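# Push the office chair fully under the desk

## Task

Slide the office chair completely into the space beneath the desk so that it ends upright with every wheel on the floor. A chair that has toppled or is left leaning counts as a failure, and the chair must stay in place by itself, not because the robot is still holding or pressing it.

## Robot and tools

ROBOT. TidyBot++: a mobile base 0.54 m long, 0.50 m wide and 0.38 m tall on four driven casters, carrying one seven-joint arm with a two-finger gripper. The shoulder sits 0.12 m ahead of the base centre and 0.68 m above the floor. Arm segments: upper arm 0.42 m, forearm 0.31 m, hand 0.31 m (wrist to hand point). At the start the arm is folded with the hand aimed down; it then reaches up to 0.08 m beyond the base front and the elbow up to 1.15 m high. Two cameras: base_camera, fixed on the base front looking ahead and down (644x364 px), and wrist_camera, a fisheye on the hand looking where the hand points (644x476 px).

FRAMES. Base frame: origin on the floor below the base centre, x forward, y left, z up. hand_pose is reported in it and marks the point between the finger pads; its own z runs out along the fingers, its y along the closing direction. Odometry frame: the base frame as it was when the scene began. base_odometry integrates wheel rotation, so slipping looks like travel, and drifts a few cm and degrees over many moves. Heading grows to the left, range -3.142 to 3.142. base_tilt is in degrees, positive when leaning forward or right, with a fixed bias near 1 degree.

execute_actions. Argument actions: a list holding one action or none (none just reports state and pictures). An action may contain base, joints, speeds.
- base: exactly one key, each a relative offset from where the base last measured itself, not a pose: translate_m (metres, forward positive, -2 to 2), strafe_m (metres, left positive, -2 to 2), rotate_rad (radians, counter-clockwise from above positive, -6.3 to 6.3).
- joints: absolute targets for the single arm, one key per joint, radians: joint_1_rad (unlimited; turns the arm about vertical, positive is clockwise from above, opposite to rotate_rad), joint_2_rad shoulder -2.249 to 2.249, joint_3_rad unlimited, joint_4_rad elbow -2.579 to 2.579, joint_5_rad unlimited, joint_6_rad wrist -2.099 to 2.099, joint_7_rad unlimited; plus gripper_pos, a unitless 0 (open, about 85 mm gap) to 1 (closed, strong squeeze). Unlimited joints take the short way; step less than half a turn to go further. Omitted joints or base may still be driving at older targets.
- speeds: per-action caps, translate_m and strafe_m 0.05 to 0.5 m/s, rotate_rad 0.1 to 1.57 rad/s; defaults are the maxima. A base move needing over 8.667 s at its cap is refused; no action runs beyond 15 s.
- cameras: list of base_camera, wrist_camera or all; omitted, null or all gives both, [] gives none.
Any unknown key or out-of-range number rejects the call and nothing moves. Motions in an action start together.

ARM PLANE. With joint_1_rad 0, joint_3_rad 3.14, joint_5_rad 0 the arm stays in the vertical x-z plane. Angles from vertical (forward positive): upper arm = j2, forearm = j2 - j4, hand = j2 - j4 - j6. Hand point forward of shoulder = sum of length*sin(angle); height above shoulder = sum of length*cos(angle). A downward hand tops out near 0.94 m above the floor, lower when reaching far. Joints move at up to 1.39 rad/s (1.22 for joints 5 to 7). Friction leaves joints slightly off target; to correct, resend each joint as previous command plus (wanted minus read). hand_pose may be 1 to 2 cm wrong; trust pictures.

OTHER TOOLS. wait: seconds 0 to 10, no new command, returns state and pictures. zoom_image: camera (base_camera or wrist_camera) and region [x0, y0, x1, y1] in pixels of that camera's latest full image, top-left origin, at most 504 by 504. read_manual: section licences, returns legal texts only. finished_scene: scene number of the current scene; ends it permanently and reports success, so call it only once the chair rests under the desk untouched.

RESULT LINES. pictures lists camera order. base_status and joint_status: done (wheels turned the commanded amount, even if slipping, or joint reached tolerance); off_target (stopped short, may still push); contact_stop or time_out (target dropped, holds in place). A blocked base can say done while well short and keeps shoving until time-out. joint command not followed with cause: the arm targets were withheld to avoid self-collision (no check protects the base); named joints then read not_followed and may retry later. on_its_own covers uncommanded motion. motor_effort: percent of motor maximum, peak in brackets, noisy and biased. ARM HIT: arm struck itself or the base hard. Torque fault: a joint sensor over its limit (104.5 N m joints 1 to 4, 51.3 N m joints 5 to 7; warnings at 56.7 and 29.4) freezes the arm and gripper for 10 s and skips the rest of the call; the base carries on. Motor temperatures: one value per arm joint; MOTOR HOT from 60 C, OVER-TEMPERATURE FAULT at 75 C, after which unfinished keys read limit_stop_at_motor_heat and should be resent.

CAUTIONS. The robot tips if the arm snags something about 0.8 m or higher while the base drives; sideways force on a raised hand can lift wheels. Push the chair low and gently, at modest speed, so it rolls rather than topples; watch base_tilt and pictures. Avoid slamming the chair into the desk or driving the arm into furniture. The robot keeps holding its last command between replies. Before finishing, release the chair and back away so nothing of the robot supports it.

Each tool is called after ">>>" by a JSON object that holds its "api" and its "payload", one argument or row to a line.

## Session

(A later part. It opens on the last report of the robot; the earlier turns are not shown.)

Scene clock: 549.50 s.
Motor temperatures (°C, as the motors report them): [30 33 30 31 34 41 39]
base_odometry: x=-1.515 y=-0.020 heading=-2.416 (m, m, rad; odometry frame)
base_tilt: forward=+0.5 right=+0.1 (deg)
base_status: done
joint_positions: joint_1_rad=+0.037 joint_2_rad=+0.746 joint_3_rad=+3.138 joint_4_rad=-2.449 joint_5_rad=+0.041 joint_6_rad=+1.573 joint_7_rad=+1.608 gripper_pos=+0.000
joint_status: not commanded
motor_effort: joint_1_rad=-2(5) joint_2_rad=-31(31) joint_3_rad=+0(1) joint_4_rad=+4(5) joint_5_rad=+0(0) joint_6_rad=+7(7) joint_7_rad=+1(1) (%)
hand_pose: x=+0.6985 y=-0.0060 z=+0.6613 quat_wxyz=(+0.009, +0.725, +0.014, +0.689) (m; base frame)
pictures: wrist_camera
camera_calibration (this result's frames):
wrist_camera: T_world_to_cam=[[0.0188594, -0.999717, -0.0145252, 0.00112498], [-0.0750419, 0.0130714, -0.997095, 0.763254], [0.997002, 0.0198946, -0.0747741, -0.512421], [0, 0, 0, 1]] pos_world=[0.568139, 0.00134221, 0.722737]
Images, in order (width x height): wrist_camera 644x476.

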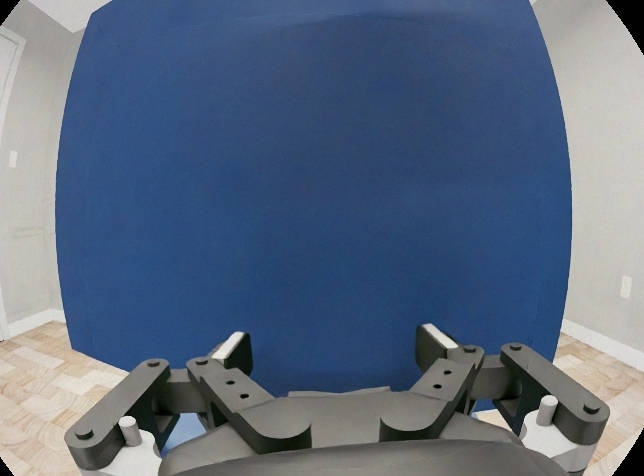

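>>> {"api": "execute_actions", "payload": {
  "actions": [
    {"base": {"translate_m": 0.19}, "speeds": {"translate_m": 0.09}}
  ]
}}

Scene clock: 562.73 s.
Motor temperatures (°C, as the motors report them): [30 33 30 31 34 41 39]
base_odometry: x=-1.657 y=-0.146 heading=-2.416 (m, m, rad; odometry frame)
base_tilt: forward=+0.5 right=+0.1 (deg)
base_status: done
joint_positions: joint_1_rad=+0.037 joint_2_rad=+0.744 joint_3_rad=+3.138 joint_4_rad=-2.452 joint_5_rad=+0.041 joint_6_rad=+1.574 joint_7_rad=+1.608 gripper_pos=+0.000
joint_status: not commanded
motor_effort: joint_1_rad=-2(4) joint_2_rad=-31(33) joint_3_rad=+0(2) joint_4_rad=+4(13) joint_5_rad=-1(2) joint_6_rad=+7(7) joint_7_rad=+1(1) (%)
hand_pose: x=+0.6977 y=-0.0059 z=+0.6618 quat_wxyz=(+0.009, +0.725, +0.014, +0.689) (m; base frame)
pictures: base_camera, wrist_camera
camera_calibration (this result's frames):
wrist_camera: T_world_to_cam=[[0.0189852, -0.999714, -0.0145698, 0.00119265], [-0.0747996, 0.0131114, -0.997112, 0.763604], [0.997018, 0.0200202, -0.0745292, -0.511698], [0, 0, 0, 1]] pos_world=[0.567267, 0.00142468, 0.72328]
Images, in order (width x height): base_camera 644x364, wrist_camera 644x476.

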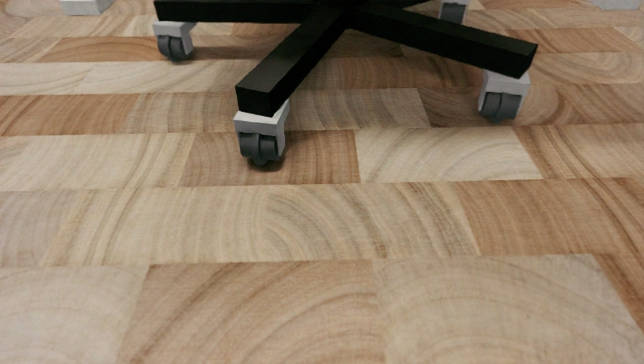

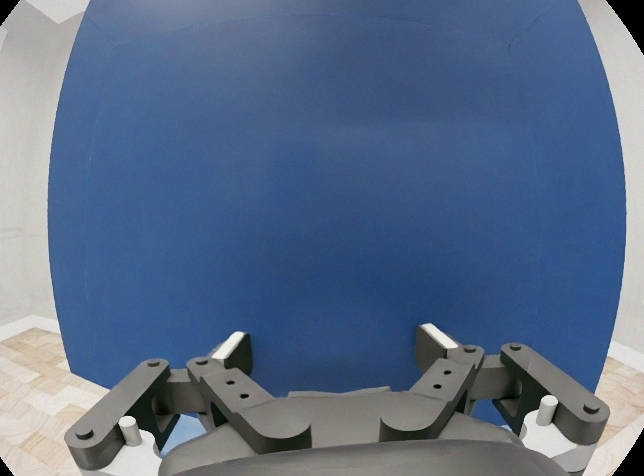

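>>> {"api": "execute_actions", "payload": {
  "actions": [
    {"base": {"translate_m": 0.14}, "speeds": {"translate_m": 0.09}}
  ]
}}

Scene clock: 571.57 s.
Motor temperatures (°C, as the motors report them): [30 33 30 31 34 41 39]
base_odometry: x=-1.762 y=-0.239 heading=-2.416 (m, m, rad; odometry frame)
base_tilt: forward=+0.5 right=+0.0 (deg)
base_status: done
joint_positions: joint_1_rad=+0.037 joint_2_rad=+0.740 joint_3_rad=+3.138 joint_4_rad=-2.453 joint_5_rad=+0.041 joint_6_rad=+1.577 joint_7_rad=+1.608 gripper_pos=+0.000
joint_status: not commanded
motor_effort: joint_1_rad=-1(4) joint_2_rad=-31(33) joint_3_rad=+0(2) joint_4_rad=+4(10) joint_5_rad=+0(2) joint_6_rad=+7(7) joint_7_rad=+1(0) (%)
hand_pose: x=+0.6975 y=-0.0059 z=+0.6648 quat_wxyz=(+0.009, +0.722, +0.014, +0.691) (m; base frame)
pictures: base_camera, wrist_camera
camera_calibration (this result's frames):
wrist_camera: T_world_to_cam=[[0.0190541, -0.999716, -0.0143339, 0.00103278], [-0.0687623, 0.0129923, -0.997548, 0.762656], [0.997451, 0.019993, -0.0684952, -0.515636], [0, 0, 0, 1]] pos_world=[0.566744, 0.00143297, 0.725482]
Images, in order (width x height): base_camera 644x364, wrist_camera 644x476.

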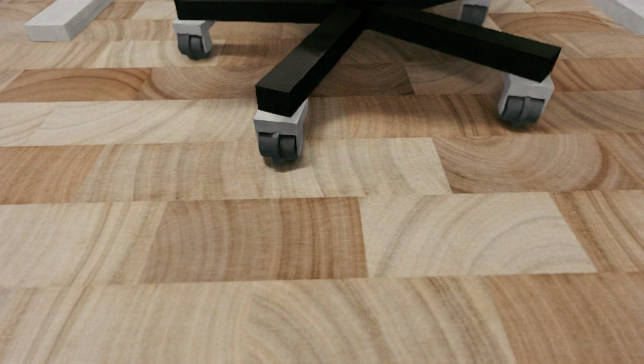

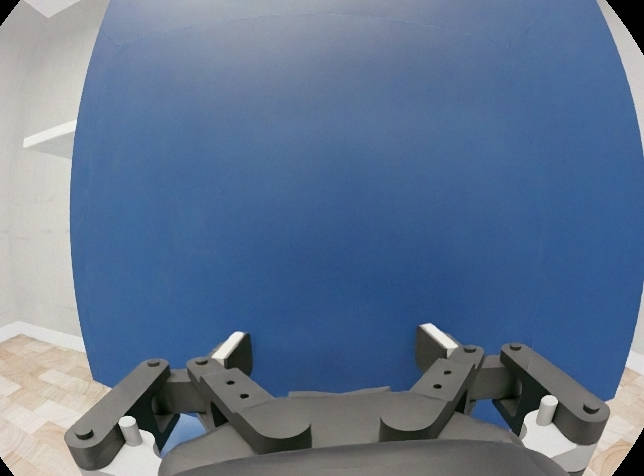

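>>> {"api": "execute_actions", "payload": {
  "actions": [
    {"base": {"translate_m": -0.03}, "speeds": {"translate_m": 0.2}}
  ],
  "cameras": []
}}

>>> {"api": "execute_actions", "payload": {
  "actions": [
    {"base": {"strafe_m": -0.08}, "speeds": {"strafe_m": 0.3}}
  ],
  "cameras": []
}}

>>> {"api": "execute_actions", "payload": {
  "actions": [
    {"base": {"translate_m": 0.16}, "speeds": {"translate_m": 0.08}}
  ]
}}

Scene clock: 580.50 s.
Motor temperatures (°C, as the motors report them): [30 33 30 31 34 41 39]
base_odometry: x=-1.739 y=-0.219 heading=-2.416 (m, m, rad; odometry frame)
base_tilt: forward=+0.5 right=+0.1 (deg)
base_status: done
joint_positions: joint_1_rad=+0.037 joint_2_rad=+0.740 joint_3_rad=+3.138 joint_4_rad=-2.450 joint_5_rad=+0.041 joint_6_rad=+1.577 joint_7_rad=+1.608 gripper_pos=+0.000
joint_status: not commanded
motor_effort: joint_1_rad=-1(3) joint_2_rad=-31(33) joint_3_rad=+0(0) joint_4_rad=+4(6) joint_5_rad=+0(0) joint_6_rad=+7(7) joint_7_rad=+1(1) (%)
hand_pose: x=+0.6984 y=-0.0060 z=+0.6656 quat_wxyz=(+0.009, +0.722, +0.014, +0.692) (m; base frame)
pictures: none
No camera images: the call's "cameras" was empty. Leave "cameras" out to get every camera's image.

Scene clock: 581.67 s.
Motor temperatures (°C, as the motors report them): [30 33 30 31 34 41 39]
base_odometry: x=-1.793 y=-0.159 heading=-2.416 (m, m, rad; odometry frame)
base_tilt: forward=+0.5 right=+0.0 (deg)
base_status: done
joint_positions: joint_1_rad=+0.039 joint_2_rad=+0.740 joint_3_rad=+3.139 joint_4_rad=-2.450 joint_5_rad=+0.041 joint_6_rad=+1.577 joint_7_rad=+1.608 gripper_pos=+0.000
joint_status: not commanded
motor_effort: joint_1_rad=-2(4) joint_2_rad=-31(31) joint_3_rad=+0(1) joint_4_rad=+4(4) joint_5_rad=+0(0) joint_6_rad=+7(7) joint_7_rad=+0(0) (%)
hand_pose: x=+0.6984 y=-0.0070 z=+0.6655 quat_wxyz=(+0.010, +0.722, +0.014, +0.692) (m; base frame)
pictures: none
No camera images: the call's "cameras" was empty. Leave "cameras" out to get every camera's image.

Scene clock: 584.20 s.
Motor temperatures (°C, as the motors report them): [30 33 30 31 34 41 39]
base_odometry: x=-1.913 y=-0.265 heading=-2.416 (m, m, rad; odometry frame)
base_tilt: forward=+0.5 right=+0.1 (deg)
base_status: done
joint_positions: joint_1_rad=+0.038 joint_2_rad=+0.740 joint_3_rad=+3.139 joint_4_rad=-2.451 joint_5_rad=+0.041 joint_6_rad=+1.577 joint_7_rad=+1.608 gripper_pos=+0.000
joint_status: not commanded
motor_effort: joint_1_rad=-2(4) joint_2_rad=-31(33) joint_3_rad=+0(1) joint_4_rad=+4(11) joint_5_rad=+0(2) joint_6_rad=+7(8) joint_7_rad=+0(1) (%)
hand_pose: x=+0.6980 y=-0.0067 z=+0.6656 quat_wxyz=(+0.010, +0.722, +0.014, +0.692) (m; base frame)
pictures: base_camera, wrist_camera
camera_calibration (this result's frames):
wrist_camera: T_world_to_cam=[[0.0178312, -0.999743, -0.0139914, 0.00091341], [-0.0665695, 0.0127755, -0.9977, 0.761995], [0.997622, 0.0187215, -0.0663246, -0.517639], [0, 0, 0, 1]] pos_world=[0.567117, 0.000869289, 0.725923]
Images, in order (width x height): base_camera 644x364, wrist_camera 644x476.

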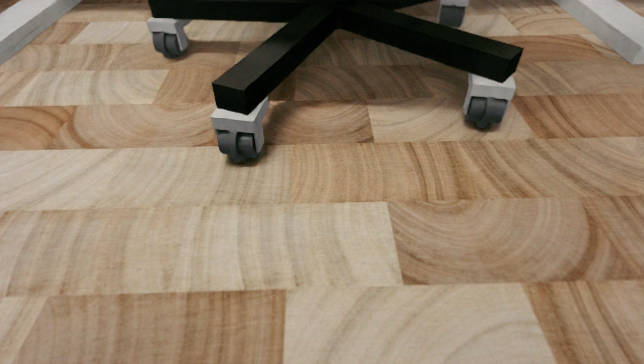

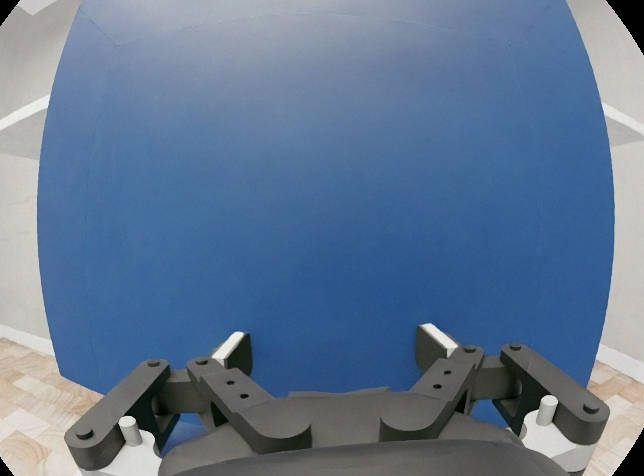

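>>> {"api": "execute_actions", "payload": {
  "actions": [
    {"base": {"translate_m": 0.07}, "speeds": {"translate_m": 0.05}}
  ]
}}

Scene clock: 595.90 s.
Motor temperatures (°C, as the motors report them): [30 32 30 31 34 41 39]
base_odometry: x=-1.965 y=-0.312 heading=-2.417 (m, m, rad; odometry frame)
base_tilt: forward=+0.5 right=+0.1 (deg)
base_status: done
joint_positions: joint_1_rad=+0.038 joint_2_rad=+0.738 joint_3_rad=+3.139 joint_4_rad=-2.456 joint_5_rad=+0.041 joint_6_rad=+1.578 joint_7_rad=+1.608 gripper_pos=+0.000
joint_status: not commanded
motor_effort: joint_1_rad=-1(4) joint_2_rad=-31(33) joint_3_rad=+0(2) joint_4_rad=+5(10) joint_5_rad=+0(2) joint_6_rad=+8(8) joint_7_rad=+0(0) (%)
hand_pose: x=+0.6964 y=-0.0066 z=+0.6650 quat_wxyz=(+0.010, +0.723, +0.014, +0.691) (m; base frame)
pictures: base_camera, wrist_camera
camera_calibration (this result's frames):
wrist_camera: T_world_to_cam=[[0.0178214, -0.999741, -0.0141888, 0.00114879], [-0.0697684, 0.012913, -0.99748, 0.763366], [0.997404, 0.0187664, -0.0695202, -0.513787], [0, 0, 0, 1]] pos_world=[0.565692, 0.000933096, 0.725739]
Images, in order (width x height): base_camera 644x364, wrist_camera 644x476.

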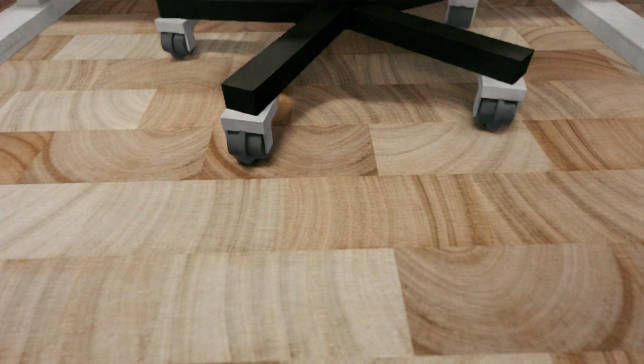

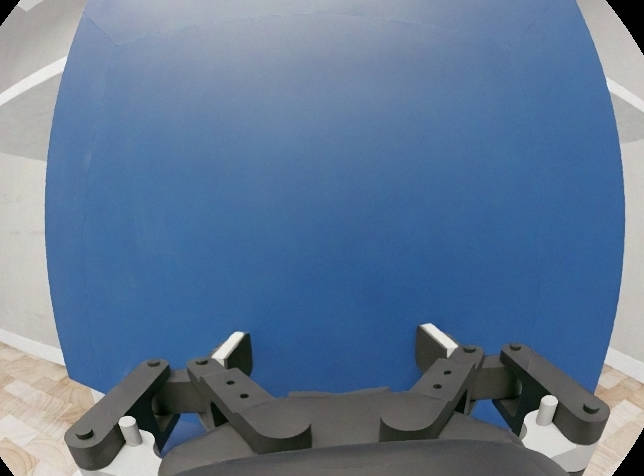

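>>> {"api": "execute_actions", "payload": {
  "actions": [
    {"base": {"translate_m": 0.03}, "speeds": {"translate_m": 0.05}}
  ]
}}

Scene clock: 602.40 s.
Motor temperatures (°C, as the motors report them): [30 32 30 31 34 41 39]
base_odometry: x=-1.988 y=-0.332 heading=-2.417 (m, m, rad; odometry frame)
base_tilt: forward=+0.5 right=+0.1 (deg)
base_status: done
joint_positions: joint_1_rad=+0.038 joint_2_rad=+0.738 joint_3_rad=+3.139 joint_4_rad=-2.458 joint_5_rad=+0.041 joint_6_rad=+1.579 joint_7_rad=+1.608 gripper_pos=+0.000
joint_status: not commanded
motor_effort: joint_1_rad=-2(3) joint_2_rad=-30(32) joint_3_rad=+0(2) joint_4_rad=+6(10) joint_5_rad=+0(2) joint_6_rad=+7(9) joint_7_rad=+0(0) (%)
hand_pose: x=+0.6958 y=-0.0066 z=+0.6646 quat_wxyz=(+0.010, +0.723, +0.014, +0.690) (m; base frame)
pictures: base_camera, wrist_camera
camera_calibration (this result's frames):
wrist_camera: T_world_to_cam=[[0.0178089, -0.999739, -0.0142824, 0.00125271], [-0.0709711, 0.0129846, -0.997394, 0.763789], [0.997319, 0.0187761, -0.0707214, -0.512309], [0, 0, 0, 1]] pos_world=[0.565121, 0.000954074, 0.725585]
Images, in order (width x height): base_camera 644x364, wrist_camera 644x476.

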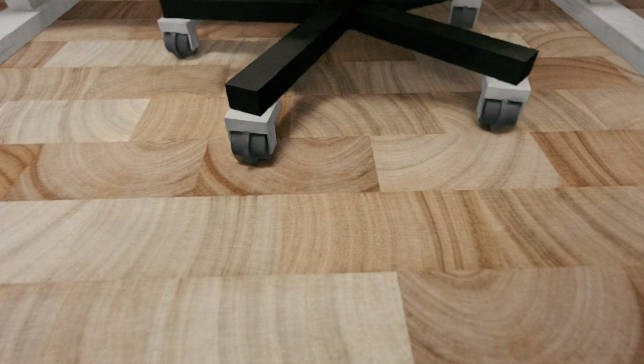

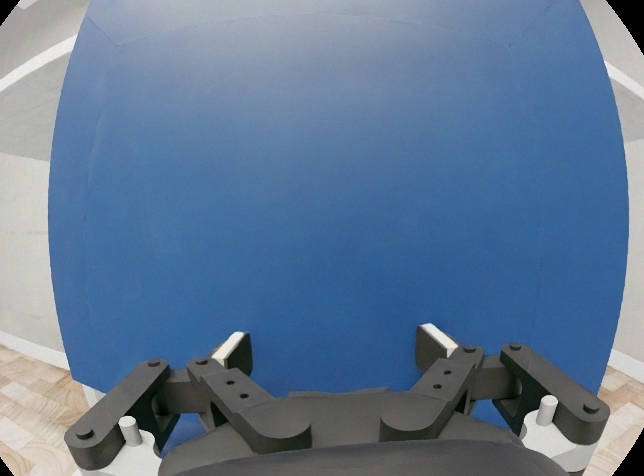

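>>> {"api": "execute_actions", "payload": {
  "actions": [
    {"base": {"translate_m": 0.025}, "speeds": {"translate_m": 0.05}}
  ]
}}

Scene clock: 610.53 s.
Motor temperatures (°C, as the motors report them): [30 32 30 31 34 41 39]
base_odometry: x=-2.007 y=-0.348 heading=-2.418 (m, m, rad; odometry frame)
base_tilt: forward=+0.5 right=+0.1 (deg)
base_status: done
joint_positions: joint_1_rad=+0.039 joint_2_rad=+0.739 joint_3_rad=+3.141 joint_4_rad=-2.464 joint_5_rad=+0.041 joint_6_rad=+1.579 joint_7_rad=+1.608 gripper_pos=+0.000
joint_status: not commanded
motor_effort: joint_1_rad=-2(6) joint_2_rad=-31(33) joint_3_rad=+0(2) joint_4_rad=+8(11) joint_5_rad=+0(3) joint_6_rad=+8(9) joint_7_rad=+1(1) (%)
hand_pose: x=+0.6939 y=-0.0082 z=+0.6630 quat_wxyz=(+0.011, +0.725, +0.013, +0.688) (m; base frame)
pictures: base_camera, wrist_camera
camera_calibration (this result's frames):
wrist_camera: T_world_to_cam=[[0.0147669, -0.999808, -0.0128457, 0.000746541], [-0.0763479, 0.0116822, -0.997013, 0.765469], [0.996972, 0.0157036, -0.0761608, -0.506724], [0, 0, 0, 1]] pos_world=[0.56362, -0.000238567, 0.724599]
Images, in order (width x height): base_camera 644x364, wrist_camera 644x476.

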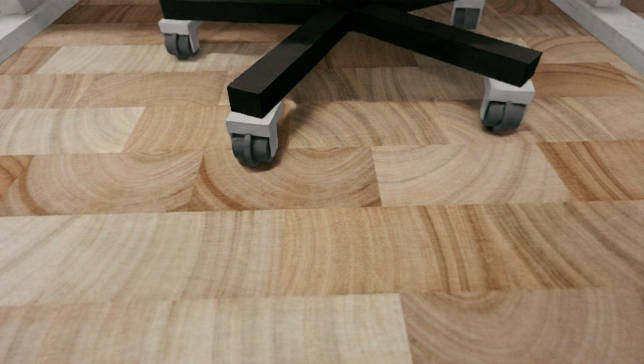

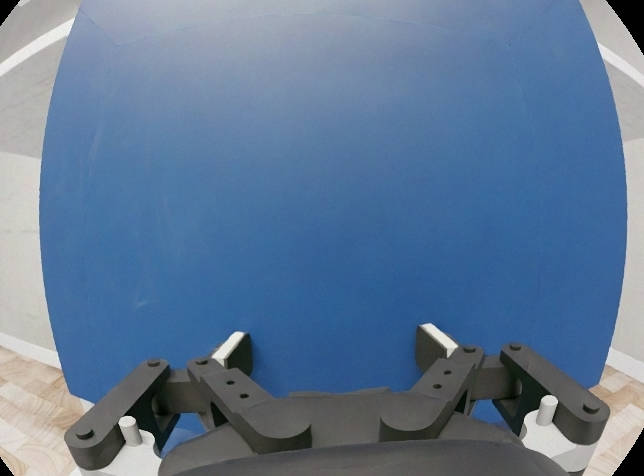

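>>> {"api": "execute_actions", "payload": {
  "actions": [
    {"base": {"translate_m": 0.02}, "speeds": {"translate_m": 0.05}}
  ]
}}

Scene clock: 614.50 s.
Motor temperatures (°C, as the motors report them): [30 32 30 31 34 41 39]
base_odometry: x=-2.021 y=-0.361 heading=-2.418 (m, m, rad; odometry frame)
base_tilt: forward=+0.5 right=+0.1 (deg)
base_status: done
joint_positions: joint_1_rad=+0.040 joint_2_rad=+0.725 joint_3_rad=+3.141 joint_4_rad=-2.509 joint_5_rad=+0.041 joint_6_rad=+1.593 joint_7_rad=+1.607 gripper_pos=+0.000
joint_status: not commanded
motor_effort: joint_1_rad=-3(6) joint_2_rad=-25(33) joint_3_rad=+0(2) joint_4_rad=+19(21) joint_5_rad=-1(4) joint_6_rad=+4(8) joint_7_rad=+1(2) (%)
hand_pose: x=+0.6792 y=-0.0082 z=+0.6615 quat_wxyz=(+0.010, +0.732, +0.012, +0.681) (m; base frame)
pictures: base_camera, wrist_camera
camera_calibration (this result's frames):
wrist_camera: T_world_to_cam=[[0.0135168, -0.999785, -0.0157407, 0.00379488], [-0.0954884, 0.0143795, -0.995327, 0.77479], [0.995339, 0.0149567, -0.0952734, -0.478452], [0, 0, 0, 1]] pos_world=[0.550154, -0.00019101, 0.725645]
Images, in order (width x height): base_camera 644x364, wrist_camera 644x476.

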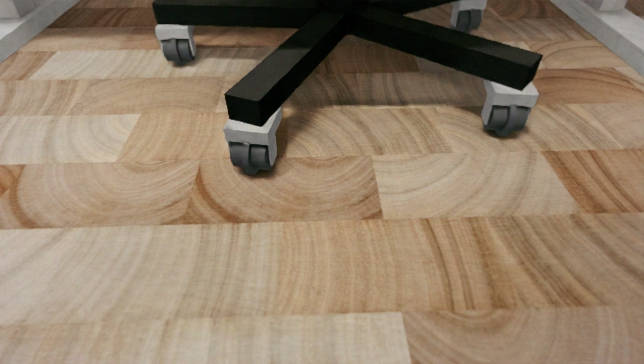

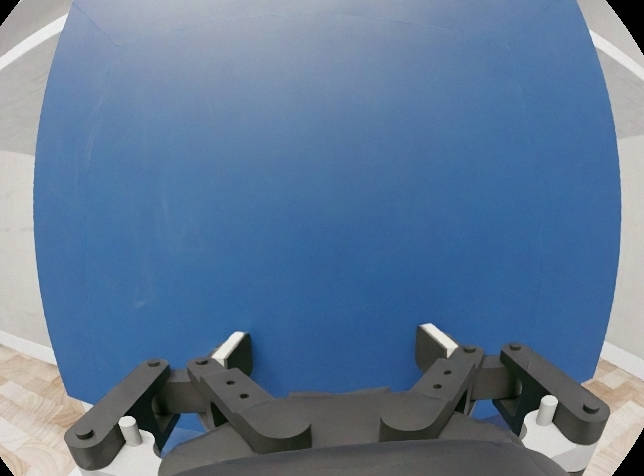

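Blocked now — backrest is against the desk. Backing away.

>>> {"api": "execute_actions", "payload": {
  "actions": [
    {"base": {"translate_m": -0.35}, "speeds": {"translate_m": 0.3}}
  ]
}}

Scene clock: 622.57 s.
Motor temperatures (°C, as the motors report them): [30 32 30 31 34 41 39]
base_odometry: x=-1.759 y=-0.129 heading=-2.419 (m, m, rad; odometry frame)
base_tilt: forward=+0.5 right=+0.0 (deg)
base_status: done
joint_positions: joint_1_rad=+0.038 joint_2_rad=+0.743 joint_3_rad=+3.141 joint_4_rad=-2.442 joint_5_rad=+0.041 joint_6_rad=+1.593 joint_7_rad=+1.607 gripper_pos=+0.000
joint_status: not commanded
motor_effort: joint_1_rad=-2(3) joint_2_rad=-31(33) joint_3_rad=+0(1) joint_4_rad=+5(15) joint_5_rad=+0(1) joint_6_rad=+7(9) joint_7_rad=+1(1) (%)
hand_pose: x=+0.7010 y=-0.0076 z=+0.6708 quat_wxyz=(+0.011, +0.715, +0.014, +0.699) (m; base frame)
pictures: base_camera, wrist_camera
camera_calibration (this result's frames):
wrist_camera: T_world_to_cam=[[0.0166184, -0.999776, -0.0131009, 0.000231954], [-0.0461462, 0.0123219, -0.998859, 0.753895], [0.998796, 0.017204, -0.0459311, -0.534785], [0, 0, 0, 1]] pos_world=[0.568927, 0.000142942, 0.728475]
Images, in order (width x height): base_camera 644x364, wrist_camera 644x476.

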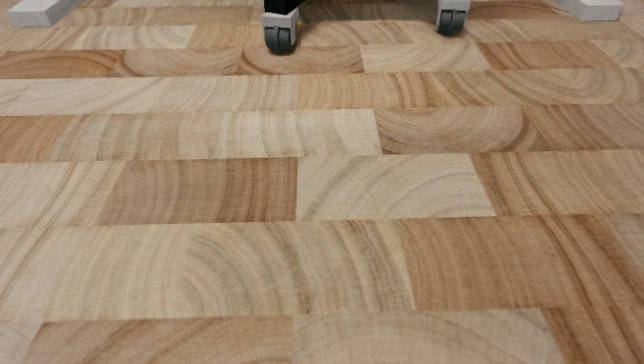

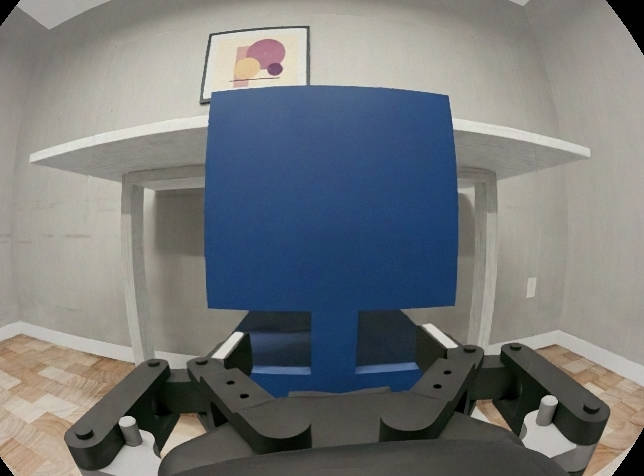

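>>> {"api": "finished_scene", "payload": {
  "scene": 2
}}

The scene is finished: the task was done.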